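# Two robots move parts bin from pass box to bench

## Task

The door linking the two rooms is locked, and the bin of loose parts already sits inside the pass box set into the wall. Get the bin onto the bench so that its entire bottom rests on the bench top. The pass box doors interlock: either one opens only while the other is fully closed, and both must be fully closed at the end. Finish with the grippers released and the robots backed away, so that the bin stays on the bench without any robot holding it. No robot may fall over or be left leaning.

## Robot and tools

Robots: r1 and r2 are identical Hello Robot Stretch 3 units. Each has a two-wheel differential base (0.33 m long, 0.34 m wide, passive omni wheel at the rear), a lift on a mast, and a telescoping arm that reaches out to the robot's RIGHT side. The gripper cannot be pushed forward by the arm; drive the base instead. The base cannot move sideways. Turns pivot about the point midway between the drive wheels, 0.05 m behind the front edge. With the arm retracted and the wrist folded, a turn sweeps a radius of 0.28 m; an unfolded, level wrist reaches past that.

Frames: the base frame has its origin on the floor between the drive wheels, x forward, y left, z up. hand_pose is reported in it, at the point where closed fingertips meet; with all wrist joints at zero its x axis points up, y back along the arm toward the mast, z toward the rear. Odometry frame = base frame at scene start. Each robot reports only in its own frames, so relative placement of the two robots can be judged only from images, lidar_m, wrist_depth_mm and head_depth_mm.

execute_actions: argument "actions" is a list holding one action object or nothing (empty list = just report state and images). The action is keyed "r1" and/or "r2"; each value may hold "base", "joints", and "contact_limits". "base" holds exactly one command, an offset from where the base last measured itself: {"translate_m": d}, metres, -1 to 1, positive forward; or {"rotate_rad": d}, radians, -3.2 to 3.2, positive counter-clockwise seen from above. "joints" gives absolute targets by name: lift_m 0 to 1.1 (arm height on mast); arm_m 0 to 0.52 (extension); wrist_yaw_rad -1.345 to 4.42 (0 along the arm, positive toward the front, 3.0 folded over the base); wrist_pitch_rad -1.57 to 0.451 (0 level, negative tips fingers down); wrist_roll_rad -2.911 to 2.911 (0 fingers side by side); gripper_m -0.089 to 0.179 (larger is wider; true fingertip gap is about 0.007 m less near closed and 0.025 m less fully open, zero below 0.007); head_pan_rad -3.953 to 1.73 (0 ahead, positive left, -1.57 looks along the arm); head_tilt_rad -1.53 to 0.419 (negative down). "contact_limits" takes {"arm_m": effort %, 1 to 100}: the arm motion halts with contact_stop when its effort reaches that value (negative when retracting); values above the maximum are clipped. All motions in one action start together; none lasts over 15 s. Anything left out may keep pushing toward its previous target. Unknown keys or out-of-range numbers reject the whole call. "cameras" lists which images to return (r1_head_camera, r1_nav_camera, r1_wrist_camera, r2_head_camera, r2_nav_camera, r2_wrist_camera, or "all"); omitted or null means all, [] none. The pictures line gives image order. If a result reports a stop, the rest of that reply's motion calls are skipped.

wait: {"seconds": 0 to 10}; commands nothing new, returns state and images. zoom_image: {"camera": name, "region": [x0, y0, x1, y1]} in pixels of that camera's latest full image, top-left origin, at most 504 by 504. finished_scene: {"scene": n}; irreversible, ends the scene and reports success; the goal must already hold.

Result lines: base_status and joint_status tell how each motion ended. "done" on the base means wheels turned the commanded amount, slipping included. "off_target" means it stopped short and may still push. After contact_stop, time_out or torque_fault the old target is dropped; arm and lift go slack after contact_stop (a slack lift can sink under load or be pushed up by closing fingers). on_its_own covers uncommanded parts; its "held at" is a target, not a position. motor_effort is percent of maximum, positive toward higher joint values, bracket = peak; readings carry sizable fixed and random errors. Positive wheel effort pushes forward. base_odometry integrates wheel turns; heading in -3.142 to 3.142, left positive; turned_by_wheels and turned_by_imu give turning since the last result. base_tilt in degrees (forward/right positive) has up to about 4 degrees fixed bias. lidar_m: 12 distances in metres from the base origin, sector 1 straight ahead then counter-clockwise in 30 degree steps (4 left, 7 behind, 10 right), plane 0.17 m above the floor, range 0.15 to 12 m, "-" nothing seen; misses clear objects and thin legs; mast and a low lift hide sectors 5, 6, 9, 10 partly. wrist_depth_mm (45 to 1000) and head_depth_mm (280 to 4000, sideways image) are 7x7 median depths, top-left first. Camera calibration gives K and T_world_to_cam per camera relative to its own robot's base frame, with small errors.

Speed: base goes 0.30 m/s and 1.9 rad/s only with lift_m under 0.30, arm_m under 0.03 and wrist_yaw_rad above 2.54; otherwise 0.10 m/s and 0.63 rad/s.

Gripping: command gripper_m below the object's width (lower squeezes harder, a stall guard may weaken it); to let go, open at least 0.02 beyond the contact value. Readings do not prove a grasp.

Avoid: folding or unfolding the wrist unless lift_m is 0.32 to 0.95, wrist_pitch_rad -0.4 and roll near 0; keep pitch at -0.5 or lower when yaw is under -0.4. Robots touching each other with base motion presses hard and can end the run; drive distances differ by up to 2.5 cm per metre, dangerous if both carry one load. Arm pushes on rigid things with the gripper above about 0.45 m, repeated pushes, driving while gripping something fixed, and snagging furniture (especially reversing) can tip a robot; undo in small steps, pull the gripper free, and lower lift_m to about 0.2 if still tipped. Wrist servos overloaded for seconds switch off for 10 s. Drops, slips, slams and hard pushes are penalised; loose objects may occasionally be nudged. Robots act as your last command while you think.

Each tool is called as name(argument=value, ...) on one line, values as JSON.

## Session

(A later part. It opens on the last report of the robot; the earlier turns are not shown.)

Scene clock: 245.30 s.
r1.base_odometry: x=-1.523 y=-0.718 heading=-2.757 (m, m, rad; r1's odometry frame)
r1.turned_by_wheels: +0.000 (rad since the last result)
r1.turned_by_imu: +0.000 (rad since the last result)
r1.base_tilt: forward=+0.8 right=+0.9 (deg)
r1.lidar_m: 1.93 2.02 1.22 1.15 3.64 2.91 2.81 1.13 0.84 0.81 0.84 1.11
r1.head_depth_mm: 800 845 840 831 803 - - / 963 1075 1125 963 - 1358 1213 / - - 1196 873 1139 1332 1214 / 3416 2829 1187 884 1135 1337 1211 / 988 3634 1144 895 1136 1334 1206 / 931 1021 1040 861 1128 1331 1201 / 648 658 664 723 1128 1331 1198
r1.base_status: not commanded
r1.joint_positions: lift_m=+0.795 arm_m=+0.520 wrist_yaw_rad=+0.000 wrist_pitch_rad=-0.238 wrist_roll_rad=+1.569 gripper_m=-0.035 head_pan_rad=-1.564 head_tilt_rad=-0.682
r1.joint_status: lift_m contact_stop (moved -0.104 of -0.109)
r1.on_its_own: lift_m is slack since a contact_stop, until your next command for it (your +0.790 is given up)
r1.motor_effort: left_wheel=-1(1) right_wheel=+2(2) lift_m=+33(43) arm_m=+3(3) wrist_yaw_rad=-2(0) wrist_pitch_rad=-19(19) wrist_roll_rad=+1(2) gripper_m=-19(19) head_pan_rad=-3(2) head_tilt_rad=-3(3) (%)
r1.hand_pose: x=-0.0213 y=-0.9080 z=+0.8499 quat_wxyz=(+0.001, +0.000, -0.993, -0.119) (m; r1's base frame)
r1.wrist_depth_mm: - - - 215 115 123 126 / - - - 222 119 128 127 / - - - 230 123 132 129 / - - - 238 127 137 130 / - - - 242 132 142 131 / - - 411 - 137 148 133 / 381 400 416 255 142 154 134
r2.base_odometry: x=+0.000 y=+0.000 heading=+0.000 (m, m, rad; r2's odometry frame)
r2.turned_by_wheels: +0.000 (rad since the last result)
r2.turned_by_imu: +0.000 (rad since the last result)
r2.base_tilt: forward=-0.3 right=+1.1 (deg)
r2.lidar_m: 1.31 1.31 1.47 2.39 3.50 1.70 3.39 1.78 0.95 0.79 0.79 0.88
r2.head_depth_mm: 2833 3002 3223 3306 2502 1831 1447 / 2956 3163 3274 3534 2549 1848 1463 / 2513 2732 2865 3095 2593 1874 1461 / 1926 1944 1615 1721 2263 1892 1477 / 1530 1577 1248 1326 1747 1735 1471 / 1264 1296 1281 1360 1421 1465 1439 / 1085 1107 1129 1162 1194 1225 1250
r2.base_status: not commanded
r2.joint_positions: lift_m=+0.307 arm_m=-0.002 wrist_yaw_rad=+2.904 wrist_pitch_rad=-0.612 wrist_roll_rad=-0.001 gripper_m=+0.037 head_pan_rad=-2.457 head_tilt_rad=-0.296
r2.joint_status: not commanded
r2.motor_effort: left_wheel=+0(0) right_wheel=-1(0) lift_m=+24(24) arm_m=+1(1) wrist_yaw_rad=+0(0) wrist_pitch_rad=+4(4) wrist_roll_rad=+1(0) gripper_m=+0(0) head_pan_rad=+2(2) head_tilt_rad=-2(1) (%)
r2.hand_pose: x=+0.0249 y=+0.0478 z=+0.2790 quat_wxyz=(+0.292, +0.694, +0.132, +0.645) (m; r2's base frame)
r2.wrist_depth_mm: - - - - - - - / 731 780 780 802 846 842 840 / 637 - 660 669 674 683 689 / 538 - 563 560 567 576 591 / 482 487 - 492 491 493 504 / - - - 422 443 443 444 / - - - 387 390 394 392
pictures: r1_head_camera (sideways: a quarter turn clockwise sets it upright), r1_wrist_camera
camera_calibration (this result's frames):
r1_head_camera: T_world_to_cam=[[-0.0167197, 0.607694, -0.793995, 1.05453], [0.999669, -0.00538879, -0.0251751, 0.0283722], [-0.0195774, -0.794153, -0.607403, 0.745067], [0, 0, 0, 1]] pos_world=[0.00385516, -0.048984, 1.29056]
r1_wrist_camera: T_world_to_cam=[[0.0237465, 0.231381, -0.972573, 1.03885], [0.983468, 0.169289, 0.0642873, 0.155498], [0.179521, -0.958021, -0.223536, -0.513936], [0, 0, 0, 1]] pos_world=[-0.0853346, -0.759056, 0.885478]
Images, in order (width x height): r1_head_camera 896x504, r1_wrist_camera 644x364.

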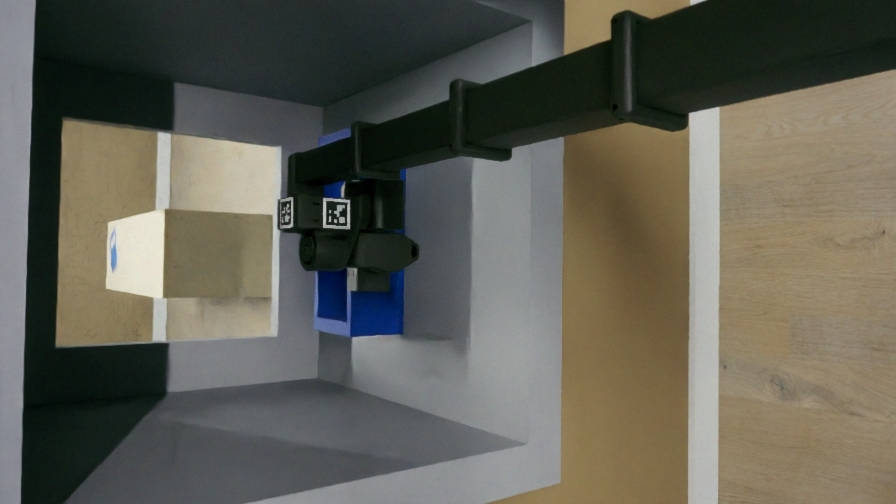

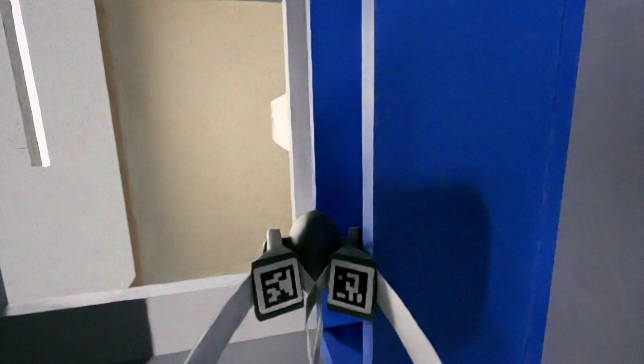

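execute_actions(actions=[{"r1":{"joints":{"lift_m":0.95,"wrist_pitch_rad":-0.6}}}], cameras=[])

execute_actions(actions=[{"r1":{"joints":{"arm_m":0.0},"base":{"translate_m":0.22}}}], cameras=[])

execute_actions(actions=[{"r1":{"base":{"rotate_rad":0.35}}}], cameras=[])

execute_actions(actions=[{"r1":{"base":{"translate_m":-0.2}}}], cameras=[])

execute_actions(actions=[{"r1":{"base":{"rotate_rad":-0.347}}}], cameras=[])

execute_actions(actions=[{"r1":{"base":{"translate_m":-0.03},"joints":{"arm_m":0.5}}}], cameras=["r1_head_camera","r1_wrist_camera"])

Scene clock: 263.07 s.
r1.base_odometry: x=-1.523 y=-0.718 heading=-2.757 (m, m, rad; r1's odometry frame)
r1.turned_by_wheels: +0.000 (rad since the last result)
r1.turned_by_imu: +0.000 (rad since the last result)
r1.base_tilt: forward=+0.8 right=+0.9 (deg)
r1.lidar_m: 1.93 2.01 1.22 1.15 3.63 2.90 2.81 1.14 0.84 0.81 0.84 1.12
r1.head_depth_mm: 799 844 - - 1158 1349 1215 / 963 1041 1119 910 1138 1348 1214 / - - 1026 902 1137 1337 1214 / 3404 2810 1005 902 1138 1340 1206 / 988 3700 1166 895 1134 1335 1208 / 929 1019 1037 859 1136 1330 1200 / 648 657 664 722 1125 1332 1198
r1.base_status: not commanded
r1.joint_positions: lift_m=+0.949 arm_m=+0.520 wrist_yaw_rad=+0.001 wrist_pitch_rad=-0.609 wrist_roll_rad=+1.570 gripper_m=-0.035 head_pan_rad=-1.564 head_tilt_rad=-0.682
r1.joint_status: all done
r1.motor_effort: left_wheel=+0(1) right_wheel=+1(3) lift_m=+51(53) arm_m=+0(3) wrist_yaw_rad=-1(0) wrist_pitch_rad=+3(58) wrist_roll_rad=+0(1) gripper_m=-14(25) head_pan_rad=-2(3) head_tilt_rad=-3(2) (%)
r1.hand_pose: x=-0.0213 y=-0.8612 z=+0.9215 quat_wxyz=(+0.001, +0.001, -0.954, -0.300) (m; r1's base frame)
r1.wrist_depth_mm: - - 440 419 280 191 197 / - - - 436 286 195 200 / - - - 447 289 198 203 / - - - 467 295 201 207 / - - - 495 302 206 210 / - - 456 - 307 210 214 / 357 400 439 416 258 214 217
r2.base_odometry: x=+0.000 y=+0.000 heading=+0.000 (m, m, rad; r2's odometry frame)
r2.turned_by_wheels: +0.000 (rad since the last result)
r2.turned_by_imu: -0.001 (rad since the last result)
r2.base_tilt: forward=-0.1 right=+1.1 (deg)
r2.lidar_m: 1.32 1.31 1.47 2.39 3.48 1.70 3.39 1.78 0.95 0.79 0.79 0.88
r2.head_depth_mm: 2853 3009 3229 3369 2545 1865 1454 / 2958 3091 3295 3513 2578 1884 1459 / 2548 2696 2868 3105 2590 1884 1470 / 1907 1969 1621 1708 2274 1857 1485 / 1522 1572 1243 1334 1739 1741 1487 / 1259 1295 1270 1358 1410 1459 1430 / 1074 1105 1134 1158 1189 1228 1260
r2.base_status: not commanded
r2.joint_positions: lift_m=+0.307 arm_m=-0.002 wrist_yaw_rad=+2.904 wrist_pitch_rad=-0.612 wrist_roll_rad=-0.001 gripper_m=+0.037 head_pan_rad=-2.457 head_tilt_rad=-0.296
r2.joint_status: not commanded
r2.motor_effort: left_wheel=-1(0) right_wheel=-1(1) lift_m=+24(24) arm_m=+1(0) wrist_yaw_rad=+0(0) wrist_pitch_rad=+3(3) wrist_roll_rad=+0(1) gripper_m=+0(0) head_pan_rad=+2(2) head_tilt_rad=-1(1) (%)
r2.hand_pose: x=+0.0249 y=+0.0478 z=+0.2790 quat_wxyz=(+0.292, +0.694, +0.132, +0.645) (m; r2's base frame)
r2.wrist_depth_mm: - - - - - - - / 749 786 786 802 834 822 845 / 637 - 651 661 666 687 691 / 550 - 559 564 566 582 579 / 480 488 - 497 500 497 510 / - - - 427 438 440 443 / - - - 387 392 402 393
pictures: none
No camera images: the call's "cameras" was empty. Leave "cameras" out to get every camera's image.

Scene clock: 268.03 s.
r1.base_odometry: x=-1.727 y=-0.800 heading=-2.757 (m, m, rad; r1's odometry frame)
r1.turned_by_wheels: +0.000 (rad since the last result)
r1.turned_by_imu: -0.001 (rad since the last result)
r1.base_tilt: forward=+0.9 right=+0.9 (deg)
r1.lidar_m: 1.71 1.78 2.46 1.16 1.20 3.12 3.01 1.14 0.84 0.81 0.85 1.14
r1.head_depth_mm: 965 - 1174 914 - - - / - - 1174 904 790 - - / 989 2863 1171 904 796 - - / 490 557 632 837 805 - - / 647 720 597 945 1133 1320 1184 / 665 743 840 966 1134 1334 1208 / 665 742 841 963 1127 1335 1198
r1.base_status: done
r1.joint_positions: lift_m=+0.949 arm_m=+0.003 wrist_yaw_rad=+0.001 wrist_pitch_rad=-0.610 wrist_roll_rad=+1.570 gripper_m=-0.035 head_pan_rad=-1.564 head_tilt_rad=-0.682
r1.joint_status: all done
joint sent to its limit — the command would take r1.arm_m past its lower limit, so that joint was sent only as far as its limit.
r1.motor_effort: left_wheel=-1(3) right_wheel=+2(7) lift_m=+51(51) arm_m=-4(5) wrist_yaw_rad=-1(1) wrist_pitch_rad=+3(3) wrist_roll_rad=+1(1) gripper_m=-14(14) head_pan_rad=-3(3) head_tilt_rad=-3(3) (%)
r1.hand_pose: x=-0.0213 y=-0.3439 z=+0.9212 quat_wxyz=(+0.001, +0.001, -0.954, -0.301) (m; r1's base frame)
r1.wrist_depth_mm: - - 589 472 874 942 783 / - - 609 491 895 973 800 / 772 841 764 508 910 988 816 / 425 409 427 490 947 - 822 / 315 351 633 750 991 - 832 / 310 347 648 - - - 858 / 507 577 680 839 992 - 870
r2.base_odometry: x=+0.000 y=+0.000 heading=+0.000 (m, m, rad; r2's odometry frame)
r2.turned_by_wheels: +0.000 (rad since the last result)
r2.turned_by_imu: -0.001 (rad since the last result)
r2.base_tilt: forward=-0.1 right=+0.9 (deg)
r2.lidar_m: 1.31 1.31 1.47 2.38 3.48 1.71 3.40 1.78 0.95 0.79 0.79 0.89
r2.head_depth_mm: 2856 3056 3227 3312 2570 1853 1465 / 2970 3101 3339 3497 2571 1851 1464 / 2517 2638 2847 3067 2592 1860 1468 / 1916 1961 1612 1734 2285 1882 1481 / 1521 1575 1236 1325 1732 1751 1478 / 1259 1301 1275 1353 1426 1473 1436 / 1073 1101 1135 1170 1184 1228 1268
r2.base_status: not commanded
r2.joint_positions: lift_m=+0.307 arm_m=-0.002 wrist_yaw_rad=+2.904 wrist_pitch_rad=-0.612 wrist_roll_rad=-0.001 gripper_m=+0.037 head_pan_rad=-2.457 head_tilt_rad=-0.296
r2.joint_status: not commanded
r2.motor_effort: left_wheel=+0(0) right_wheel=+0(1) lift_m=+24(24) arm_m=+1(1) wrist_yaw_rad=+0(0) wrist_pitch_rad=+4(3) wrist_roll_rad=+0(0) gripper_m=+0(0) head_pan_rad=+2(2) head_tilt_rad=-1(2) (%)
r2.hand_pose: x=+0.0249 y=+0.0478 z=+0.2790 quat_wxyz=(+0.292, +0.694, +0.132, +0.645) (m; r2's base frame)
r2.wrist_depth_mm: - - - - - - - / 736 800 778 814 803 829 848 / 631 - 667 671 662 680 688 / 547 - 555 569 571 570 579 / 475 486 - 496 504 505 507 / - - - 427 435 446 440 / - - - 392 394 398 396
pictures: none
No camera images: the call's "cameras" was empty. Leave "cameras" out to get every camera's image.

Scene clock: 269.53 s.
r1.base_odometry: x=-1.727 y=-0.800 heading=-2.407 (m, m, rad; r1's odometry frame)
r1.turned_by_wheels: +0.350 (rad since the last result)
r1.turned_by_imu: +0.353 (rad since the last result)
r1.base_tilt: forward=+0.8 right=+0.9 (deg)
r1.lidar_m: 1.73 2.13 1.16 1.20 3.32 3.01 1.40 0.89 0.81 0.82 0.96 1.72
r1.head_depth_mm: 628 527 579 848 - - - / 666 736 595 690 908 - - / 688 762 856 977 1096 - - / 710 791 892 1026 1177 - - / 735 824 934 1081 1272 1409 1180 / 762 857 970 1111 1319 1408 1201 / 772 866 994 1169 1406 1405 1199
r1.base_status: done
r1.joint_positions: lift_m=+0.949 arm_m=+0.003 wrist_yaw_rad=+0.001 wrist_pitch_rad=-0.610 wrist_roll_rad=+1.570 gripper_m=-0.035 head_pan_rad=-1.564 head_tilt_rad=-0.682
r1.joint_status: not commanded
r1.motor_effort: left_wheel=-2(6) right_wheel=+3(5) lift_m=+51(51) arm_m=-4(4) wrist_yaw_rad=+0(1) wrist_pitch_rad=+3(3) wrist_roll_rad=+0(0) gripper_m=-14(14) head_pan_rad=-1(2) head_tilt_rad=-2(3) (%)
r1.hand_pose: x=-0.0213 y=-0.3439 z=+0.9212 quat_wxyz=(+0.001, +0.001, -0.954, -0.301) (m; r1's base frame)
r1.wrist_depth_mm: 270 301 357 409 782 904 786 / 279 305 603 712 871 964 810 / 488 560 635 785 986 985 829 / 513 592 701 847 - - 843 / 560 643 787 895 - - 824 / 598 673 809 - - - 874 / 629 742 938 - - - 859
r2.base_odometry: x=+0.000 y=+0.000 heading=+0.000 (m, m, rad; r2's odometry frame)
r2.turned_by_wheels: +0.000 (rad since the last result)
r2.turned_by_imu: +0.000 (rad since the last result)
r2.base_tilt: forward=-0.2 right=+1.2 (deg)
r2.lidar_m: 1.31 1.31 1.47 2.39 3.49 1.70 3.40 1.78 0.95 0.79 0.79 0.88
r2.head_depth_mm: 2850 2980 3217 3286 2555 1852 1463 / 2996 3100 3274 3422 2556 1858 1457 / 2556 2696 2852 3082 2569 1845 1475 / 1916 1962 1609 1742 2255 1877 1478 / 1519 1583 1240 1329 1725 1746 1486 / 1262 1297 1280 1350 1428 1471 1434 / 1076 1109 1139 1155 1191 1223 1268
r2.base_status: not commanded
r2.joint_positions: lift_m=+0.307 arm_m=-0.002 wrist_yaw_rad=+2.904 wrist_pitch_rad=-0.612 wrist_roll_rad=-0.001 gripper_m=+0.037 head_pan_rad=-2.457 head_tilt_rad=-0.296
r2.joint_status: not commanded
r2.motor_effort: left_wheel=+0(0) right_wheel=-1(0) lift_m=+24(24) arm_m=+1(1) wrist_yaw_rad=+0(0) wrist_pitch_rad=+4(4) wrist_roll_rad=+1(0) gripper_m=+0(0) head_pan_rad=+2(2) head_tilt_rad=-1(1) (%)
r2.hand_pose: x=+0.0249 y=+0.0478 z=+0.2790 quat_wxyz=(+0.292, +0.694, +0.132, +0.645) (m; r2's base frame)
r2.wrist_depth_mm: - - - - - - - / 748 806 799 834 822 826 834 / 634 - 632 668 687 674 689 / 541 - 551 571 571 572 579 / 470 492 - 488 496 503 503 / - - - 423 431 446 437 / - - - 388 395 397 399
pictures: none
No camera images: the call's "cameras" was empty. Leave "cameras" out to get every camera's image.

Scene clock: 272.90 s.
r1.base_odometry: x=-1.579 y=-0.666 heading=-2.407 (m, m, rad; r1's odometry frame)
r1.turned_by_wheels: +0.000 (rad since the last result)
r1.turned_by_imu: -0.001 (rad since the last result)
r1.base_tilt: forward=+0.8 right=+0.9 (deg)
r1.lidar_m: 1.91 2.34 1.27 1.22 3.13 2.84 1.28 0.81 0.74 0.74 0.91 1.73
r1.head_depth_mm: 870 2690 1105 839 - - - / 857 987 1101 852 765 - - / 545 683 841 868 751 - - / 453 510 583 676 759 - - / 663 742 577 967 1160 1342 1181 / 691 777 887 1031 1232 1380 1204 / 718 810 931 1087 1299 1401 1202
r1.base_status: done
r1.joint_positions: lift_m=+0.949 arm_m=+0.003 wrist_yaw_rad=+0.001 wrist_pitch_rad=-0.610 wrist_roll_rad=+1.570 gripper_m=-0.035 head_pan_rad=-1.564 head_tilt_rad=-0.683
r1.joint_status: not commanded
r1.motor_effort: left_wheel=-1(8) right_wheel=+3(4) lift_m=+51(51) arm_m=-3(4) wrist_yaw_rad=-1(1) wrist_pitch_rad=+3(3) wrist_roll_rad=+1(0) gripper_m=-14(14) head_pan_rad=-3(3) head_tilt_rad=-2(2) (%)
r1.hand_pose: x=-0.0213 y=-0.3439 z=+0.9212 quat_wxyz=(+0.001, +0.000, -0.954, -0.301) (m; r1's base frame)
r1.wrist_depth_mm: 670 751 514 422 695 867 785 / 576 674 673 436 755 921 806 / 398 443 497 453 881 973 808 / 309 334 382 450 971 - 827 / 289 326 671 790 - - 844 / 295 329 737 - - - 863 / 575 677 815 - - - 876
r2.base_odometry: x=+0.000 y=+0.000 heading=+0.000 (m, m, rad; r2's odometry frame)
r2.turned_by_wheels: +0.000 (rad since the last result)
r2.turned_by_imu: -0.001 (rad since the last result)
r2.base_tilt: forward=+0.0 right=+1.0 (deg)
r2.lidar_m: 1.31 1.31 1.47 2.39 3.48 1.71 3.40 1.78 0.95 0.79 0.79 0.89
r2.head_depth_mm: 2833 2978 3207 3296 2519 1857 1445 / 2931 3133 3364 3492 2585 1866 1464 / 2525 2681 2878 3091 2572 1860 1472 / 1917 1971 1625 1735 2300 1874 1486 / 1525 1577 1246 1335 1738 1755 1479 / 1259 1293 1278 1362 1435 1467 1423 / 1075 1105 1131 1152 1192 1224 1260
r2.base_status: not commanded
r2.joint_positions: lift_m=+0.307 arm_m=-0.002 wrist_yaw_rad=+2.904 wrist_pitch_rad=-0.612 wrist_roll_rad=-0.001 gripper_m=+0.037 head_pan_rad=-2.457 head_tilt_rad=-0.296
r2.joint_status: not commanded
r2.motor_effort: left_wheel=+0(0) right_wheel=-1(0) lift_m=+24(24) arm_m=+1(1) wrist_yaw_rad=+1(0) wrist_pitch_rad=+4(4) wrist_roll_rad=+1(1) gripper_m=+0(0) head_pan_rad=+2(2) head_tilt_rad=-1(1) (%)
r2.hand_pose: x=+0.0249 y=+0.0478 z=+0.2790 quat_wxyz=(+0.292, +0.694, +0.132, +0.645) (m; r2's base frame)
r2.wrist_depth_mm: - - - - - - - / 743 805 781 786 823 817 812 / 632 - 655 652 659 680 688 / 546 - 565 570 572 574 584 / 478 494 - 495 501 504 501 / - - - 422 445 446 448 / - - - 382 394 396 395
pictures: none
No camera images: the call's "cameras" was empty. Leave "cameras" out to get every camera's image.

Scene clock: 274.40 s.
r1.base_odometry: x=-1.579 y=-0.666 heading=-2.754 (m, m, rad; r1's odometry frame)
r1.turned_by_wheels: -0.347 (rad since the last result)
r1.turned_by_imu: -0.350 (rad since the last result)
r1.base_tilt: forward=+0.8 right=+0.9 (deg)
r1.lidar_m: 1.90 1.98 1.27 1.22 3.70 2.94 2.75 1.03 0.76 0.74 0.77 1.02
r1.head_depth_mm: 891 944 938 877 - - - / 902 3710 1121 875 763 - - / 901 - 1139 871 750 - - / 3364 2795 1143 855 759 - - / 914 1039 1117 865 754 1216 1177 / 755 847 862 829 752 1261 1198 / 507 548 556 622 958 1251 1201
r1.base_status: done
r1.joint_positions: lift_m=+0.949 arm_m=+0.003 wrist_yaw_rad=+0.001 wrist_pitch_rad=-0.610 wrist_roll_rad=+1.570 gripper_m=-0.035 head_pan_rad=-1.564 head_tilt_rad=-0.683
r1.joint_status: not commanded
r1.motor_effort: left_wheel=+4(7) right_wheel=-1(4) lift_m=+51(51) arm_m=-4(3) wrist_yaw_rad=-2(0) wrist_pitch_rad=+3(3) wrist_roll_rad=+0(0) gripper_m=-14(14) head_pan_rad=-1(2) head_tilt_rad=-2(1) (%)
r1.hand_pose: x=-0.0213 y=-0.3439 z=+0.9212 quat_wxyz=(+0.001, +0.000, -0.954, -0.301) (m; r1's base frame)
r1.wrist_depth_mm: 657 733 582 419 755 911 797 / - - 572 437 770 951 787 / - - 588 453 807 972 805 / - - 607 471 827 999 815 / 692 763 703 534 877 - 823 / 536 527 533 - 954 - 865 / 408 404 396 439 909 - 873
r2.base_odometry: x=+0.000 y=+0.000 heading=+0.000 (m, m, rad; r2's odometry frame)
r2.turned_by_wheels: +0.000 (rad since the last result)
r2.turned_by_imu: +0.000 (rad since the last result)
r2.base_tilt: forward=-0.1 right=+1.0 (deg)
r2.lidar_m: 1.32 1.31 1.47 2.39 3.48 1.71 3.40 1.77 0.95 0.79 0.79 0.88
r2.head_depth_mm: 2813 3002 3142 3324 2526 1852 1449 / 2943 3077 3329 3379 2594 1860 1458 / 2535 2695 2909 3084 2589 1872 1455 / 1906 1953 1612 1732 2279 1881 1478 / 1515 1582 1243 1337 1740 1761 1485 / 1262 1284 1286 1362 1425 1479 1427 / 1077 1106 1127 1161 1187 1215 1261
r2.base_status: not commanded
r2.joint_positions: lift_m=+0.307 arm_m=-0.002 wrist_yaw_rad=+2.904 wrist_pitch_rad=-0.612 wrist_roll_rad=-0.001 gripper_m=+0.037 head_pan_rad=-2.457 head_tilt_rad=-0.296
r2.joint_status: not commanded
r2.motor_effort: left_wheel=+0(1) right_wheel=-1(1) lift_m=+24(24) arm_m=+1(0) wrist_yaw_rad=+0(0) wrist_pitch_rad=+3(3) wrist_roll_rad=+0(0) gripper_m=+0(0) head_pan_rad=+2(2) head_tilt_rad=-2(2) (%)
r2.hand_pose: x=+0.0249 y=+0.0478 z=+0.2790 quat_wxyz=(+0.292, +0.694, +0.132, +0.645) (m; r2's base frame)
r2.wrist_depth_mm: - - - - - - - / 740 788 778 809 811 824 829 / 633 - 666 668 674 686 694 / 541 - 561 560 577 579 584 / 479 494 - 489 497 491 508 / - - - 427 441 439 441 / - - - 395 391 391 399
pictures: none
No camera images: the call's "cameras" was empty. Leave "cameras" out to get every camera's image.

Scene clock: 279.23 s.
r1.base_odometry: x=-1.551 y=-0.655 heading=-2.754 (m, m, rad; r1's odometry frame)
r1.turned_by_wheels: +0.000 (rad since the last result)
r1.turned_by_imu: +0.000 (rad since the last result)
r1.base_tilt: forward=+0.8 right=+0.9 (deg)
r1.lidar_m: 1.93 2.01 1.28 1.22 3.70 2.91 2.75 1.03 0.76 0.74 0.77 1.04
r1.head_depth_mm: 811 858 - - 766 1264 1219 / 902 974 1113 878 764 1262 1216 / 903 - 1122 870 761 1260 1207 / 3378 2783 1116 860 759 1261 1206 / 928 3861 1118 853 755 1259 1200 / 886 968 1011 855 755 1250 1198 / 594 643 650 659 728 1250 1201
r1.base_status: done
r1.joint_positions: lift_m=+0.949 arm_m=+0.500 wrist_yaw_rad=+0.000 wrist_pitch_rad=-0.610 wrist_roll_rad=+1.570 gripper_m=-0.035 head_pan_rad=-1.564 head_tilt_rad=-0.683
r1.joint_status: all done
r1.motor_effort: left_wheel=+3(5) right_wheel=-1(5) lift_m=+51(51) arm_m=+3(3) wrist_yaw_rad=-1(2) wrist_pitch_rad=+3(3) wrist_roll_rad=+0(0) gripper_m=-14(15) head_pan_rad=-1(3) head_tilt_rad=-1(3) (%)
r1.hand_pose: x=-0.0214 y=-0.8407 z=+0.9212 quat_wxyz=(+0.001, +0.000, -0.954, -0.301) (m; r1's base frame)
r1.wrist_depth_mm: - - - 402 231 229 144 / - - - 408 241 234 147 / - - - 421 245 239 151 / - - - 439 250 243 156 / - - - 441 253 249 160 / - - 422 - 259 254 165 / 330 353 400 418 253 233 171
r2.base_odometry: x=+0.000 y=+0.000 heading=+0.000 (m, m, rad; r2's odometry frame)
r2.turned_by_wheels: +0.000 (rad since the last result)
r2.turned_by_imu: -0.001 (rad since the last result)
r2.base_tilt: forward=-0.1 right=+1.2 (deg)
r2.lidar_m: 1.31 1.31 1.46 2.39 3.49 1.70 3.40 1.78 0.95 0.79 0.79 0.88
r2.head_depth_mm: 2883 3012 3182 3335 2556 1850 1453 / 2981 3098 3304 3452 2543 1864 1456 / 2555 2668 2875 3076 2587 1873 1462 / 1915 1957 1621 1708 2270 1886 1473 / 1504 1587 1254 1334 1750 1740 1483 / 1261 1301 1280 1354 1410 1463 1432 / 1075 1104 1128 1162 1192 1219 1261
r2.base_status: not commanded
r2.joint_positions: lift_m=+0.307 arm_m=-0.002 wrist_yaw_rad=+2.904 wrist_pitch_rad=-0.612 wrist_roll_rad=-0.001 gripper_m=+0.037 head_pan_rad=-2.457 head_tilt_rad=-0.296
r2.joint_status: not commanded
r2.motor_effort: left_wheel=-1(0) right_wheel=-1(1) lift_m=+24(24) arm_m=+1(1) wrist_yaw_rad=-1(1) wrist_pitch_rad=+3(4) wrist_roll_rad=+0(0) gripper_m=+0(0) head_pan_rad=+2(2) head_tilt_rad=-1(1) (%)
r2.hand_pose: x=+0.0249 y=+0.0478 z=+0.2790 quat_wxyz=(+0.292, +0.694, +0.132, +0.645) (m; r2's base frame)
r2.wrist_depth_mm: - - - - - - - / 755 800 780 821 809 832 848 / 637 - 648 659 668 677 687 / 545 - 549 565 565 583 572 / 471 492 - 486 502 498 498 / - - - 423 439 448 444 / - - - 392 393 397 397
pictures: r1_head_camera (sideways: a quarter turn clockwise sets it upright), r1_wrist_camera
camera_calibration (this result's frames):
r1_head_camera: T_world_to_cam=[[-0.0166404, 0.608251, -0.793571, 1.05398], [0.999668, -0.00550778, -0.0251836, 0.0283833], [-0.0196888, -0.793726, -0.607957, 0.745788], [0, 0, 0, 1]] pos_world=[0.00384842, -0.0489758, 1.29053]
r1_wrist_camera: T_world_to_cam=[[0.0246982, 0.569037, -0.821941, 1.23783], [0.983507, 0.133529, 0.121996, 0.0563829], [0.179174, -0.811398, -0.556354, -0.00366815], [0, 0, 0, 1]] pos_world=[-0.085368, -0.714878, 1.00851]
Images, in order (width x height): r1_head_camera 896x504, r1_wrist_camera 644x364.

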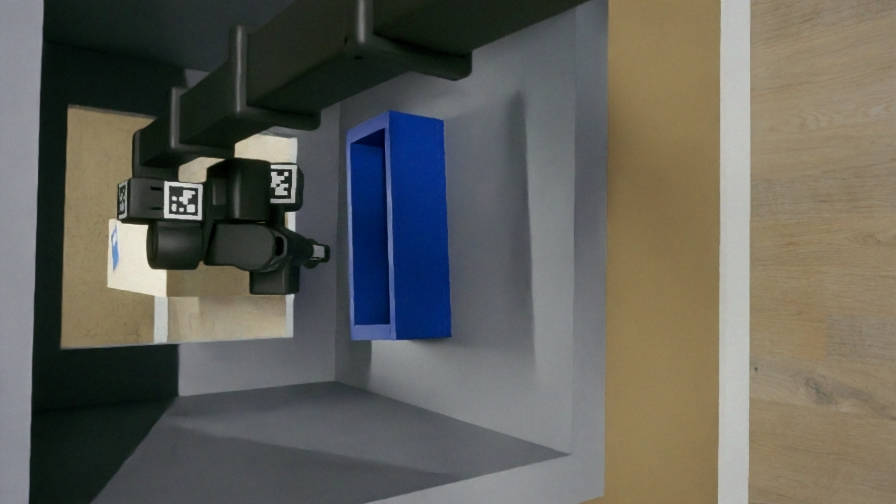

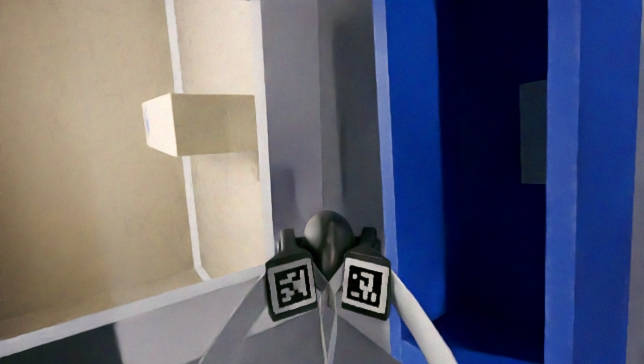

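execute_actions(actions=[{"r1":{"joints":{"lift_m":1.02,"arm_m":0.42}}}], cameras=[])

execute_actions(actions=[{"r1":{"joints":{"wrist_pitch_rad":-1.2,"arm_m":0.49,"gripper_m":0.07}}}], cameras=["r1_head_camera","r1_wrist_camera"])

Scene clock: 288.93 s.
r1.base_odometry: x=-1.551 y=-0.655 heading=-2.754 (m, m, rad; r1's odometry frame)
r1.turned_by_wheels: +0.000 (rad since the last result)
r1.turned_by_imu: +0.000 (rad since the last result)
r1.base_tilt: forward=+0.8 right=+0.9 (deg)
r1.lidar_m: 1.93 2.01 1.28 1.22 3.69 2.91 2.76 1.03 0.76 0.74 0.77 1.04
r1.head_depth_mm: 766 - 855 843 766 1265 1216 / 409 1044 1100 878 764 1256 1219 / 409 - 1138 871 761 1252 1215 / 885 - 1140 859 758 1258 1204 / 927 - 1114 854 756 1255 1209 / 886 971 1013 858 753 1247 1200 / 595 643 651 657 729 1250 1198
r1.base_status: not commanded
r1.joint_positions: lift_m=+1.019 arm_m=+0.420 wrist_yaw_rad=+0.000 wrist_pitch_rad=-0.610 wrist_roll_rad=+1.570 gripper_m=-0.035 head_pan_rad=-1.564 head_tilt_rad=-0.683
r1.joint_status: all done
r1.motor_effort: left_wheel=+3(3) right_wheel=-1(1) lift_m=+51(53) arm_m=-4(4) wrist_yaw_rad=+0(0) wrist_pitch_rad=+3(3) wrist_roll_rad=+0(0) gripper_m=-14(14) head_pan_rad=-1(2) head_tilt_rad=-2(3) (%)
r1.hand_pose: x=-0.0214 y=-0.7613 z=+0.9912 quat_wxyz=(+0.001, +0.000, -0.954, -0.301) (m; r1's base frame)
r1.wrist_depth_mm: - - - 495 332 262 251 / - - - 516 344 268 255 / - - - 527 354 273 259 / - - - 543 362 277 262 / - - - 546 371 285 268 / - 442 489 - 323 285 273 / 380 418 437 423 410 333 279
r2.base_odometry: x=+0.000 y=+0.000 heading=+0.000 (m, m, rad; r2's odometry frame)
r2.turned_by_wheels: +0.000 (rad since the last result)
r2.turned_by_imu: -0.001 (rad since the last result)
r2.base_tilt: forward=-0.1 right=+1.0 (deg)
r2.lidar_m: 1.32 1.31 1.47 2.39 3.49 1.70 3.39 1.78 0.95 0.79 0.79 0.89
r2.head_depth_mm: 2861 2953 3162 3352 2563 1862 1456 / 2948 3120 3288 3487 2588 1845 1470 / 2550 2694 2854 3125 2546 1859 1473 / 1925 1963 1622 1723 2282 1882 1472 / 1525 1564 1249 1335 1736 1763 1475 / 1255 1291 1273 1356 1424 1471 1435 / 1074 1106 1127 1159 1197 1223 1261
r2.base_status: not commanded
r2.joint_positions: lift_m=+0.307 arm_m=-0.002 wrist_yaw_rad=+2.904 wrist_pitch_rad=-0.612 wrist_roll_rad=-0.001 gripper_m=+0.037 head_pan_rad=-2.457 head_tilt_rad=-0.296
r2.joint_status: not commanded
r2.motor_effort: left_wheel=+0(0) right_wheel=+0(1) lift_m=+24(24) arm_m=+1(1) wrist_yaw_rad=+0(0) wrist_pitch_rad=+4(4) wrist_roll_rad=+0(0) gripper_m=+0(0) head_pan_rad=+2(2) head_tilt_rad=-2(1) (%)
r2.hand_pose: x=+0.0249 y=+0.0478 z=+0.2790 quat_wxyz=(+0.292, +0.694, +0.132, +0.645) (m; r2's base frame)
r2.wrist_depth_mm: - - - - - - - / 732 789 808 796 817 825 832 / 634 - 646 667 668 670 688 / 539 - 546 560 569 576 577 / 480 497 - 496 491 498 499 / - - - 424 438 434 439 / - - - 390 394 399 402
pictures: none
No camera images: the call's "cameras" was empty. Leave "cameras" out to get every camera's image.

Scene clock: 290.63 s.
r1.base_odometry: x=-1.551 y=-0.655 heading=-2.754 (m, m, rad; r1's odometry frame)
r1.turned_by_wheels: +0.000 (rad since the last result)
r1.turned_by_imu: +0.000 (rad since the last result)
r1.base_tilt: forward=+0.8 right=+0.9 (deg)
r1.lidar_m: 1.93 2.02 1.28 1.22 3.70 2.90 2.75 1.03 0.76 0.74 0.77 1.04
r1.head_depth_mm: 765 - 908 842 767 1263 1213 / 409 1061 1096 878 765 1261 1218 / 408 - 1141 869 761 1261 1213 / 648 - 1139 865 760 1255 1208 / 926 - 1116 852 756 1248 1206 / 888 974 1012 858 753 1252 1202 / 595 643 650 657 729 1249 1198
r1.base_status: not commanded
r1.joint_positions: lift_m=+1.019 arm_m=+0.490 wrist_yaw_rad=+0.000 wrist_pitch_rad=-1.198 wrist_roll_rad=+1.570 gripper_m=+0.070 head_pan_rad=-1.564 head_tilt_rad=-0.683
r1.joint_status: all done
r1.motor_effort: left_wheel=+3(3) right_wheel=-2(1) lift_m=+51(51) arm_m=+3(3) wrist_yaw_rad=-1(1) wrist_pitch_rad=-1(2) wrist_roll_rad=+0(1) gripper_m=+0(80) head_pan_rad=-2(2) head_tilt_rad=-2(2) (%)
r1.hand_pose: x=-0.0215 y=-0.7053 z=+0.9105 quat_wxyz=(+0.001, +0.000, -0.826, -0.564) (m; r1's base frame)
r1.wrist_depth_mm: 384 387 309 297 276 253 237 / 395 398 330 299 286 260 245 / 398 418 338 310 294 267 249 / 413 430 347 317 304 273 261 / 435 445 334 312 316 281 268 / 422 463 - 310 335 287 890 / 396 444 414 367 331 294 939
r2.base_odometry: x=+0.000 y=+0.000 heading=+0.000 (m, m, rad; r2's odometry frame)
r2.turned_by_wheels: +0.000 (rad since the last result)
r2.turned_by_imu: +0.000 (rad since the last result)
r2.base_tilt: forward=-0.2 right=+1.0 (deg)
r2.lidar_m: 1.31 1.31 1.47 2.38 3.50 1.70 3.40 1.78 0.95 0.79 0.79 0.88
r2.head_depth_mm: 2881 2997 3208 3319 2553 1861 1464 / 2998 3129 3325 3516 2549 1843 1461 / 2519 2715 2869 3089 2571 1867 1477 / 1912 1963 1616 1717 2265 1869 1478 / 1509 1580 1238 1338 1747 1761 1473 / 1255 1302 1278 1362 1423 1471 1424 / 1073 1103 1128 1153 1190 1216 1252
r2.base_status: not commanded
r2.joint_positions: lift_m=+0.307 arm_m=-0.002 wrist_yaw_rad=+2.904 wrist_pitch_rad=-0.612 wrist_roll_rad=-0.001 gripper_m=+0.037 head_pan_rad=-2.457 head_tilt_rad=-0.296
r2.joint_status: not commanded
r2.motor_effort: left_wheel=+0(1) right_wheel=-1(1) lift_m=+24(24) arm_m=+1(1) wrist_yaw_rad=+0(0) wrist_pitch_rad=+3(3) wrist_roll_rad=+0(1) gripper_m=+0(0) head_pan_rad=+2(2) head_tilt_rad=-1(2) (%)
r2.hand_pose: x=+0.0249 y=+0.0478 z=+0.2790 quat_wxyz=(+0.292, +0.694, +0.132, +0.645) (m; r2's base frame)
r2.wrist_depth_mm: - - - - - - - / 725 800 795 806 809 835 818 / 640 - 657 661 671 675 703 / 553 - 557 564 566 579 590 / 464 501 - 494 501 492 504 / - - - 426 442 443 453 / - - - 388 389 401 393
pictures: r1_head_camera (sideways: a quarter turn clockwise sets it upright), r1_wrist_camera
camera_calibration (this result's frames):
r1_head_camera: T_world_to_cam=[[-0.0166404, 0.608251, -0.793571, 1.05398], [0.999668, -0.00550778, -0.0251836, 0.0283833], [-0.0196888, -0.793726, -0.607957, 0.745788], [0, 0, 0, 1]] pos_world=[0.00384842, -0.0489758, 1.29053]
r1_wrist_camera: T_world_to_cam=[[0.0249745, 0.929364, -0.36832, 0.993056], [0.983571, 0.0430472, 0.175312, -0.0726557], [0.178783, -0.366647, -0.91302, 0.738674], [0, 0, 0, 1]] pos_world=[-0.0854017, -0.64895, 1.05292]
Images, in order (width x height): r1_head_camera 896x504, r1_wrist_camera 644x364.

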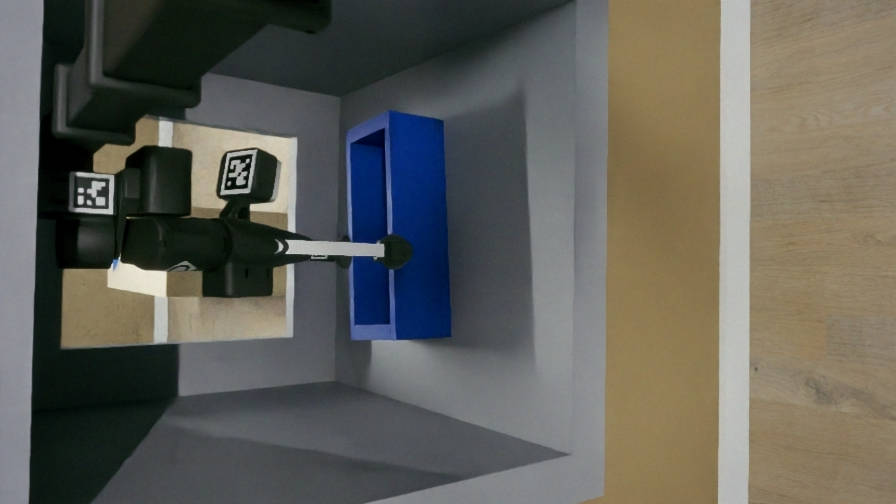

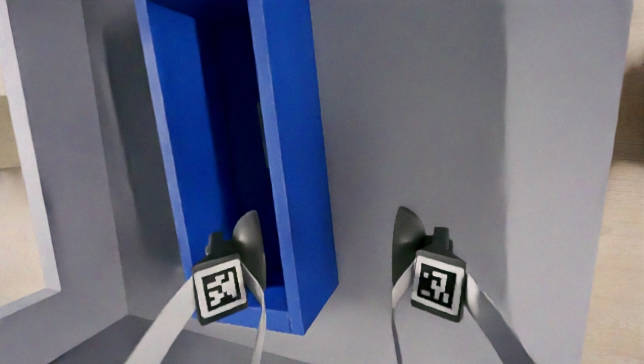

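execute_actions(actions=[{"r1":{"joints":{"wrist_pitch_rad":-0.6,"arm_m":0.42,"gripper_m":-0.036}}}], cameras=[])

execute_actions(actions=[{"r1":{"joints":{"lift_m":0.92,"arm_m":0.505}}}], cameras=[])

execute_actions(actions=[{"r1":{"joints":{"lift_m":0.82}}}], cameras=[])

execute_actions(actions=[{"r1":{"joints":{"arm_m":0.36}}}], cameras=["r1_head_camera","r1_wrist_camera"])

Scene clock: 300.83 s.
r1.base_odometry: x=-1.551 y=-0.655 heading=-2.754 (m, m, rad; r1's odometry frame)
r1.turned_by_wheels: +0.000 (rad since the last result)
r1.turned_by_imu: +0.000 (rad since the last result)
r1.base_tilt: forward=+0.8 right=+0.9 (deg)
r1.lidar_m: 1.93 2.01 1.28 1.22 3.69 2.90 2.75 1.04 0.76 0.74 0.77 1.03
r1.head_depth_mm: 767 - 857 844 768 1268 1223 / 410 1040 1098 879 765 1264 1214 / 409 - 1134 871 761 1259 1217 / 886 - 1140 860 758 1255 1207 / 928 - 1114 852 756 1259 1201 / 888 973 1012 862 752 1252 1203 / 595 642 650 657 726 1252 1198
r1.base_status: not commanded
r1.joint_positions: lift_m=+1.019 arm_m=+0.420 wrist_yaw_rad=+0.000 wrist_pitch_rad=-0.616 wrist_roll_rad=+1.570 gripper_m=-0.035 head_pan_rad=-1.564 head_tilt_rad=-0.683
r1.joint_status: all done
r1.motor_effort: left_wheel=+3(4) right_wheel=-1(1) lift_m=+52(51) arm_m=-4(4) wrist_yaw_rad=+0(1) wrist_pitch_rad=+5(5) wrist_roll_rad=+0(0) gripper_m=-14(89) head_pan_rad=-3(2) head_tilt_rad=-2(2) (%)
r1.hand_pose: x=-0.0214 y=-0.7603 z=+0.9900 quat_wxyz=(+0.001, +0.000, -0.953, -0.304) (m; r1's base frame)
r1.wrist_depth_mm: - - - 500 333 254 249 / - - - 505 347 260 254 / - - - 523 350 275 258 / - - - 545 361 283 263 / - - - 548 372 290 267 / - 442 491 - 321 293 271 / 377 420 438 419 407 330 278
r2.base_odometry: x=+0.000 y=+0.000 heading=+0.000 (m, m, rad; r2's odometry frame)
r2.turned_by_wheels: +0.000 (rad since the last result)
r2.turned_by_imu: -0.001 (rad since the last result)
r2.base_tilt: forward=-0.2 right=+1.0 (deg)
r2.lidar_m: 1.31 1.31 1.47 2.39 3.49 1.70 3.40 1.78 0.95 0.79 0.79 0.88
r2.head_depth_mm: 2831 3040 3209 3307 2529 1862 1463 / 2931 3132 3311 3430 2575 1866 1463 / 2549 2707 2865 3059 2591 1854 1468 / 1899 1984 1612 1708 2257 1864 1464 / 1513 1576 1243 1328 1735 1743 1480 / 1262 1302 1279 1362 1425 1478 1439 / 1083 1100 1134 1163 1187 1224 1258
r2.base_status: not commanded
r2.joint_positions: lift_m=+0.307 arm_m=-0.002 wrist_yaw_rad=+2.904 wrist_pitch_rad=-0.612 wrist_roll_rad=-0.001 gripper_m=+0.037 head_pan_rad=-2.457 head_tilt_rad=-0.296
r2.joint_status: not commanded
r2.motor_effort: left_wheel=+0(0) right_wheel=-1(1) lift_m=+24(24) arm_m=+0(0) wrist_yaw_rad=+0(0) wrist_pitch_rad=+4(4) wrist_roll_rad=+0(0) gripper_m=-1(0) head_pan_rad=+2(2) head_tilt_rad=-1(1) (%)
r2.hand_pose: x=+0.0249 y=+0.0478 z=+0.2790 quat_wxyz=(+0.292, +0.694, +0.132, +0.645) (m; r2's base frame)
r2.wrist_depth_mm: - - - - - - - / 713 799 772 812 833 799 822 / 632 - 643 655 682 674 680 / 541 - 564 559 556 575 596 / 477 487 - 488 496 502 506 / - - - 428 446 444 444 / - - - 388 392 405 397
pictures: none
No camera images: the call's "cameras" was empty. Leave "cameras" out to get every camera's image.

Scene clock: 302.67 s.
r1.base_odometry: x=-1.551 y=-0.655 heading=-2.754 (m, m, rad; r1's odometry frame)
r1.turned_by_wheels: +0.000 (rad since the last result)
r1.turned_by_imu: +0.000 (rad since the last result)
r1.base_tilt: forward=+0.8 right=+0.9 (deg)
r1.lidar_m: 1.92 2.02 1.29 1.22 3.71 2.90 2.75 1.03 0.76 0.74 0.77 1.04
r1.head_depth_mm: 810 861 804 - 1094 1270 1218 / 901 1006 - 875 762 1263 1218 / 905 - 1044 869 760 1259 1212 / 3397 2785 949 859 760 1256 1204 / 928 3846 1114 853 755 1253 1205 / 883 972 1015 858 752 1256 1202 / 595 643 651 657 728 1251 1198
r1.base_status: not commanded
r1.joint_positions: lift_m=+0.921 arm_m=+0.505 wrist_yaw_rad=+0.000 wrist_pitch_rad=-0.615 wrist_roll_rad=+1.570 gripper_m=-0.035 head_pan_rad=-1.564 head_tilt_rad=-0.683
r1.joint_status: all done
r1.motor_effort: left_wheel=+3(3) right_wheel=-2(1) lift_m=+15(46) arm_m=+3(3) wrist_yaw_rad=-1(2) wrist_pitch_rad=+4(5) wrist_roll_rad=+0(0) gripper_m=-14(15) head_pan_rad=-2(2) head_tilt_rad=-3(3) (%)
r1.hand_pose: x=-0.0214 y=-0.8449 z=+0.8917 quat_wxyz=(+0.001, +0.000, -0.953, -0.303) (m; r1's base frame)
r1.wrist_depth_mm: - - 384 366 225 201 134 / - - - 381 228 205 137 / - - - 395 231 180 140 / - - - 410 234 209 145 / - - - 436 239 220 149 / - - 422 - 254 225 153 / 330 350 397 411 231 222 159
r2.base_odometry: x=+0.000 y=+0.000 heading=+0.000 (m, m, rad; r2's odometry frame)
r2.turned_by_wheels: +0.000 (rad since the last result)
r2.turned_by_imu: +0.000 (rad since the last result)
r2.base_tilt: forward=-0.1 right=+1.1 (deg)
r2.lidar_m: 1.31 1.31 1.47 2.39 3.49 1.71 3.41 1.79 0.95 0.79 0.79 0.88
r2.head_depth_mm: 2849 3009 3184 3347 2553 1858 1460 / 2911 3112 3267 3482 2561 1874 1453 / 2558 2637 2885 3105 2585 1862 1462 / 1925 1936 1617 1710 2266 1873 1467 / 1521 1579 1249 1330 1741 1746 1474 / 1260 1293 1280 1353 1410 1471 1436 / 1079 1099 1122 1159 1192 1228 1252
r2.base_status: not commanded
r2.joint_positions: lift_m=+0.307 arm_m=-0.002 wrist_yaw_rad=+2.904 wrist_pitch_rad=-0.612 wrist_roll_rad=-0.001 gripper_m=+0.037 head_pan_rad=-2.457 head_tilt_rad=-0.296
r2.joint_status: not commanded
r2.motor_effort: left_wheel=+0(0) right_wheel=-1(0) lift_m=+24(24) arm_m=+0(1) wrist_yaw_rad=+1(0) wrist_pitch_rad=+4(4) wrist_roll_rad=+1(0) gripper_m=-1(1) head_pan_rad=+2(2) head_tilt_rad=-2(1) (%)
r2.hand_pose: x=+0.0249 y=+0.0478 z=+0.2790 quat_wxyz=(+0.292, +0.694, +0.132, +0.645) (m; r2's base frame)
r2.wrist_depth_mm: - - - - - - - / 745 788 800 795 802 846 855 / 635 - 640 660 662 682 681 / 548 - 550 561 566 564 582 / 468 492 - 491 492 507 514 / - - - 423 434 443 443 / - - - 395 390 398 395
pictures: none
No camera images: the call's "cameras" was empty. Leave "cameras" out to get every camera's image.

Scene clock: 305.00 s.
r1.base_odometry: x=-1.551 y=-0.655 heading=-2.754 (m, m, rad; r1's odometry frame)
r1.turned_by_wheels: +0.000 (rad since the last result)
r1.turned_by_imu: +0.000 (rad since the last result)
r1.base_tilt: forward=+0.8 right=+0.9 (deg)
r1.lidar_m: 1.93 2.01 1.28 1.22 3.70 2.91 2.75 1.03 0.76 0.74 0.77 1.03
r1.head_depth_mm: 812 859 853 799 - - 1190 / 903 1027 1097 - 766 1301 1213 / 905 - - 871 763 1263 1213 / 904 2817 - 865 760 1258 1208 / 930 3870 1118 863 754 1258 1210 / 885 973 1012 860 752 1254 1202 / 593 642 649 657 728 1249 1201
r1.base_status: not commanded
r1.joint_positions: lift_m=+0.841 arm_m=+0.505 wrist_yaw_rad=-0.001 wrist_pitch_rad=-0.558 wrist_roll_rad=+1.570 gripper_m=-0.035 head_pan_rad=-1.564 head_tilt_rad=-0.683
r1.joint_status: lift_m contact_stop (moved -0.079 of -0.101)
r1.on_its_own: lift_m is slack since a contact_stop, until your next command for it (your +0.820 is given up)
r1.motor_effort: left_wheel=+2(7) right_wheel=+0(2) lift_m=+32(33) arm_m=+3(3) wrist_yaw_rad=+1(3) wrist_pitch_rad=-13(13) wrist_roll_rad=+0(0) gripper_m=-16(17) head_pan_rad=-2(2) head_tilt_rad=-2(2) (%)
r1.hand_pose: x=-0.0217 y=-0.8542 z=+0.8237 quat_wxyz=(+0.001, -0.001, -0.961, -0.276) (m; r1's base frame)
r1.wrist_depth_mm: - - 335 175 81 83 110 / - - 356 178 185 85 113 / - - 363 180 190 86 115 / - - 380 183 195 88 117 / - - 393 190 200 90 119 / - - 390 - 89 92 121 / 327 347 393 195 212 94 125
r2.base_odometry: x=+0.000 y=+0.000 heading=+0.000 (m, m, rad; r2's odometry frame)
r2.turned_by_wheels: +0.000 (rad since the last result)
r2.turned_by_imu: -0.001 (rad since the last result)
r2.base_tilt: forward=-0.1 right=+1.1 (deg)
r2.lidar_m: 1.32 1.31 1.47 2.38 3.48 1.71 3.40 1.78 0.95 0.79 0.79 0.88
r2.head_depth_mm: 2827 2977 3194 3302 2560 1871 1460 / 2963 3178 3267 3491 2592 1861 1462 / 2577 2673 2899 3124 2570 1857 1463 / 1899 1955 1602 1742 2294 1876 1483 / 1514 1578 1241 1331 1739 1763 1469 / 1269 1288 1283 1358 1415 1471 1423 / 1070 1097 1133 1156 1189 1223 1262
r2.base_status: not commanded
r2.joint_positions: lift_m=+0.307 arm_m=-0.002 wrist_yaw_rad=+2.904 wrist_pitch_rad=-0.612 wrist_roll_rad=-0.001 gripper_m=+0.037 head_pan_rad=-2.457 head_tilt_rad=-0.296
r2.joint_status: not commanded
r2.motor_effort: left_wheel=+0(0) right_wheel=+0(1) lift_m=+24(24) arm_m=+0(1) wrist_yaw_rad=-1(0) wrist_pitch_rad=+4(3) wrist_roll_rad=+0(1) gripper_m=-1(0) head_pan_rad=+2(2) head_tilt_rad=-1(1) (%)
r2.hand_pose: x=+0.0249 y=+0.0478 z=+0.2790 quat_wxyz=(+0.292, +0.694, +0.132, +0.645) (m; r2's base frame)
r2.wrist_depth_mm: - - - - - - - / 753 780 786 810 815 827 839 / 635 - 667 657 657 694 668 / 548 - 562 574 577 574 586 / 475 489 - 489 495 498 509 / - - - 424 441 438 449 / - - - 394 387 393 397
pictures: none
No camera images: the call's "cameras" was empty. Leave "cameras" out to get every camera's image.

not run: a stop came earlier in this reply.

execute_actions(actions=[{"r1":{"joints":{"arm_m":0.37,"lift_m":0.85}}}], cameras=["r1_head_camera","r1_wrist_camera"])

Scene clock: 309.70 s.
r1.base_odometry: x=-1.551 y=-0.655 heading=-2.754 (m, m, rad; r1's odometry frame)
r1.turned_by_wheels: +0.000 (rad since the last result)
r1.turned_by_imu: +0.000 (rad since the last result)
r1.base_tilt: forward=+0.8 right=+0.9 (deg)
r1.lidar_m: 1.93 2.02 1.28 1.22 3.69 2.90 2.75 1.03 0.76 0.74 0.77 1.04
r1.head_depth_mm: 810 861 853 799 - - 1191 / 903 1022 1100 - 761 1258 1215 / 902 - 3285 810 762 1262 1214 / 3408 2764 1145 764 757 1260 1204 / 926 3873 1118 778 755 1257 1201 / 882 974 1011 860 751 1249 1199 / 594 643 650 657 728 1256 1197
r1.base_status: not commanded
r1.joint_positions: lift_m=+0.849 arm_m=+0.370 wrist_yaw_rad=+0.000 wrist_pitch_rad=-0.583 wrist_roll_rad=+1.570 gripper_m=-0.035 head_pan_rad=-1.564 head_tilt_rad=-0.683
r1.joint_status: all done
r1.motor_effort: left_wheel=+2(2) right_wheel=-1(1) lift_m=+49(49) arm_m=-5(7) wrist_yaw_rad=+0(0) wrist_pitch_rad=-5(13) wrist_roll_rad=+0(0) gripper_m=-15(17) head_pan_rad=-3(2) head_tilt_rad=-1(2) (%)
r1.hand_pose: x=-0.0216 y=-0.7159 z=+0.8267 quat_wxyz=(+0.001, +0.000, -0.958, -0.288) (m; r1's base frame)
r1.wrist_depth_mm: - 449 205 212 106 137 123 / - - 467 217 101 129 125 / - - 468 209 98 120 127 / - - 486 201 96 113 129 / - - 504 191 94 106 127 / 431 475 515 - 92 100 125 / 413 441 430 184 197 95 121
r2.base_odometry: x=+0.000 y=+0.000 heading=+0.000 (m, m, rad; r2's odometry frame)
r2.turned_by_wheels: +0.000 (rad since the last result)
r2.turned_by_imu: -0.001 (rad since the last result)
r2.base_tilt: forward=-0.1 right=+1.2 (deg)
r2.lidar_m: 1.31 1.31 1.47 2.39 3.49 1.71 3.40 1.78 0.95 0.79 0.79 0.89
r2.head_depth_mm: 2843 2976 3151 3288 2536 1866 1455 / 2913 3084 3265 3458 2568 1871 1453 / 2521 2672 2854 3103 2545 1853 1466 / 1918 1975 1614 1721 2244 1872 1473 / 1523 1575 1242 1334 1736 1742 1476 / 1257 1296 1277 1352 1416 1475 1429 / 1078 1100 1129 1152 1187 1225 1267
r2.base_status: not commanded
r2.joint_positions: lift_m=+0.307 arm_m=-0.002 wrist_yaw_rad=+2.904 wrist_pitch_rad=-0.612 wrist_roll_rad=-0.001 gripper_m=+0.037 head_pan_rad=-2.457 head_tilt_rad=-0.296
r2.joint_status: not commanded
r2.motor_effort: left_wheel=+0(0) right_wheel=-1(1) lift_m=+24(24) arm_m=+1(1) wrist_yaw_rad=+0(0) wrist_pitch_rad=+4(4) wrist_roll_rad=+1(0) gripper_m=-1(0) head_pan_rad=+2(2) head_tilt_rad=-1(1) (%)
r2.hand_pose: x=+0.0249 y=+0.0478 z=+0.2790 quat_wxyz=(+0.292, +0.694, +0.132, +0.645) (m; r2's base frame)
r2.wrist_depth_mm: - - - - - - - / 719 800 779 814 823 849 830 / 630 - 651 662 668 698 685 / 553 - 557 555 572 580 586 / 485 498 - 498 506 489 509 / - - - 426 438 446 448 / - - - 390 391 393 397
pictures: r1_head_camera (sideways: a quarter turn clockwise sets it upright), r1_wrist_camera
camera_calibration (this result's frames):
r1_head_camera: T_world_to_cam=[[-0.0166409, 0.608346, -0.793498, 1.05388], [0.999668, -0.005505, -0.0251851, 0.0283852], [-0.0196895, -0.793653, -0.608052, 0.745912], [0, 0, 0, 1]] pos_world=[0.00384839, -0.0489745, 1.29052]
r1_wrist_camera: T_world_to_cam=[[0.0250774, 0.546328, -0.837196, 1.0855], [0.9836, 0.136142, 0.118305, 0.0563021], [0.178611, -0.826433, -0.533954, 0.0157707], [0, 0, 0, 1]] pos_world=[-0.0854171, -0.58767, 0.910535]
Images, in order (width x height): r1_head_camera 896x504, r1_wrist_camera 644x364.

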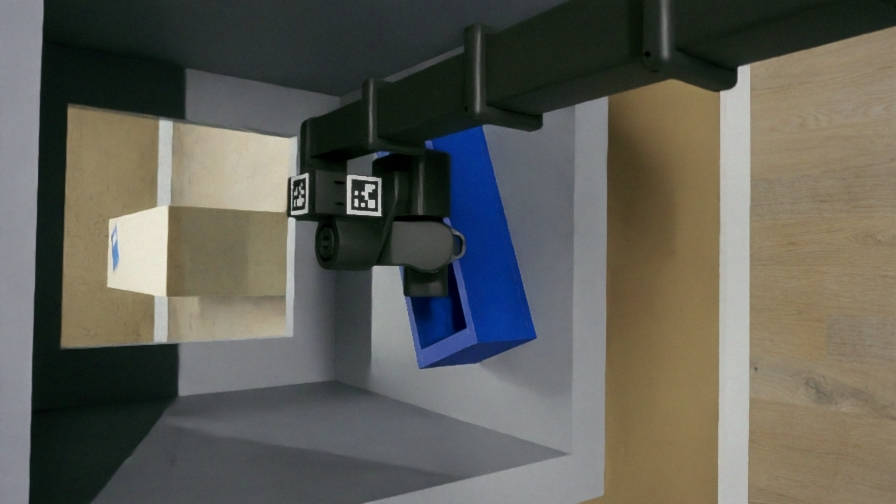

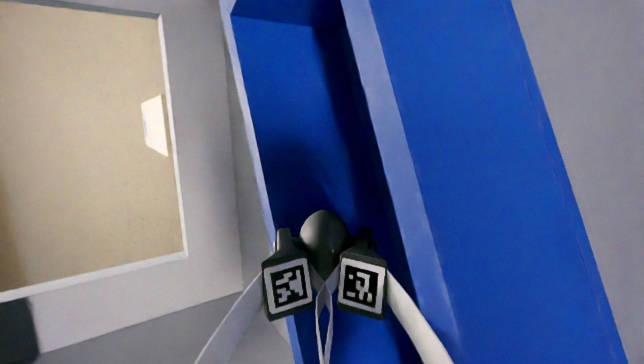

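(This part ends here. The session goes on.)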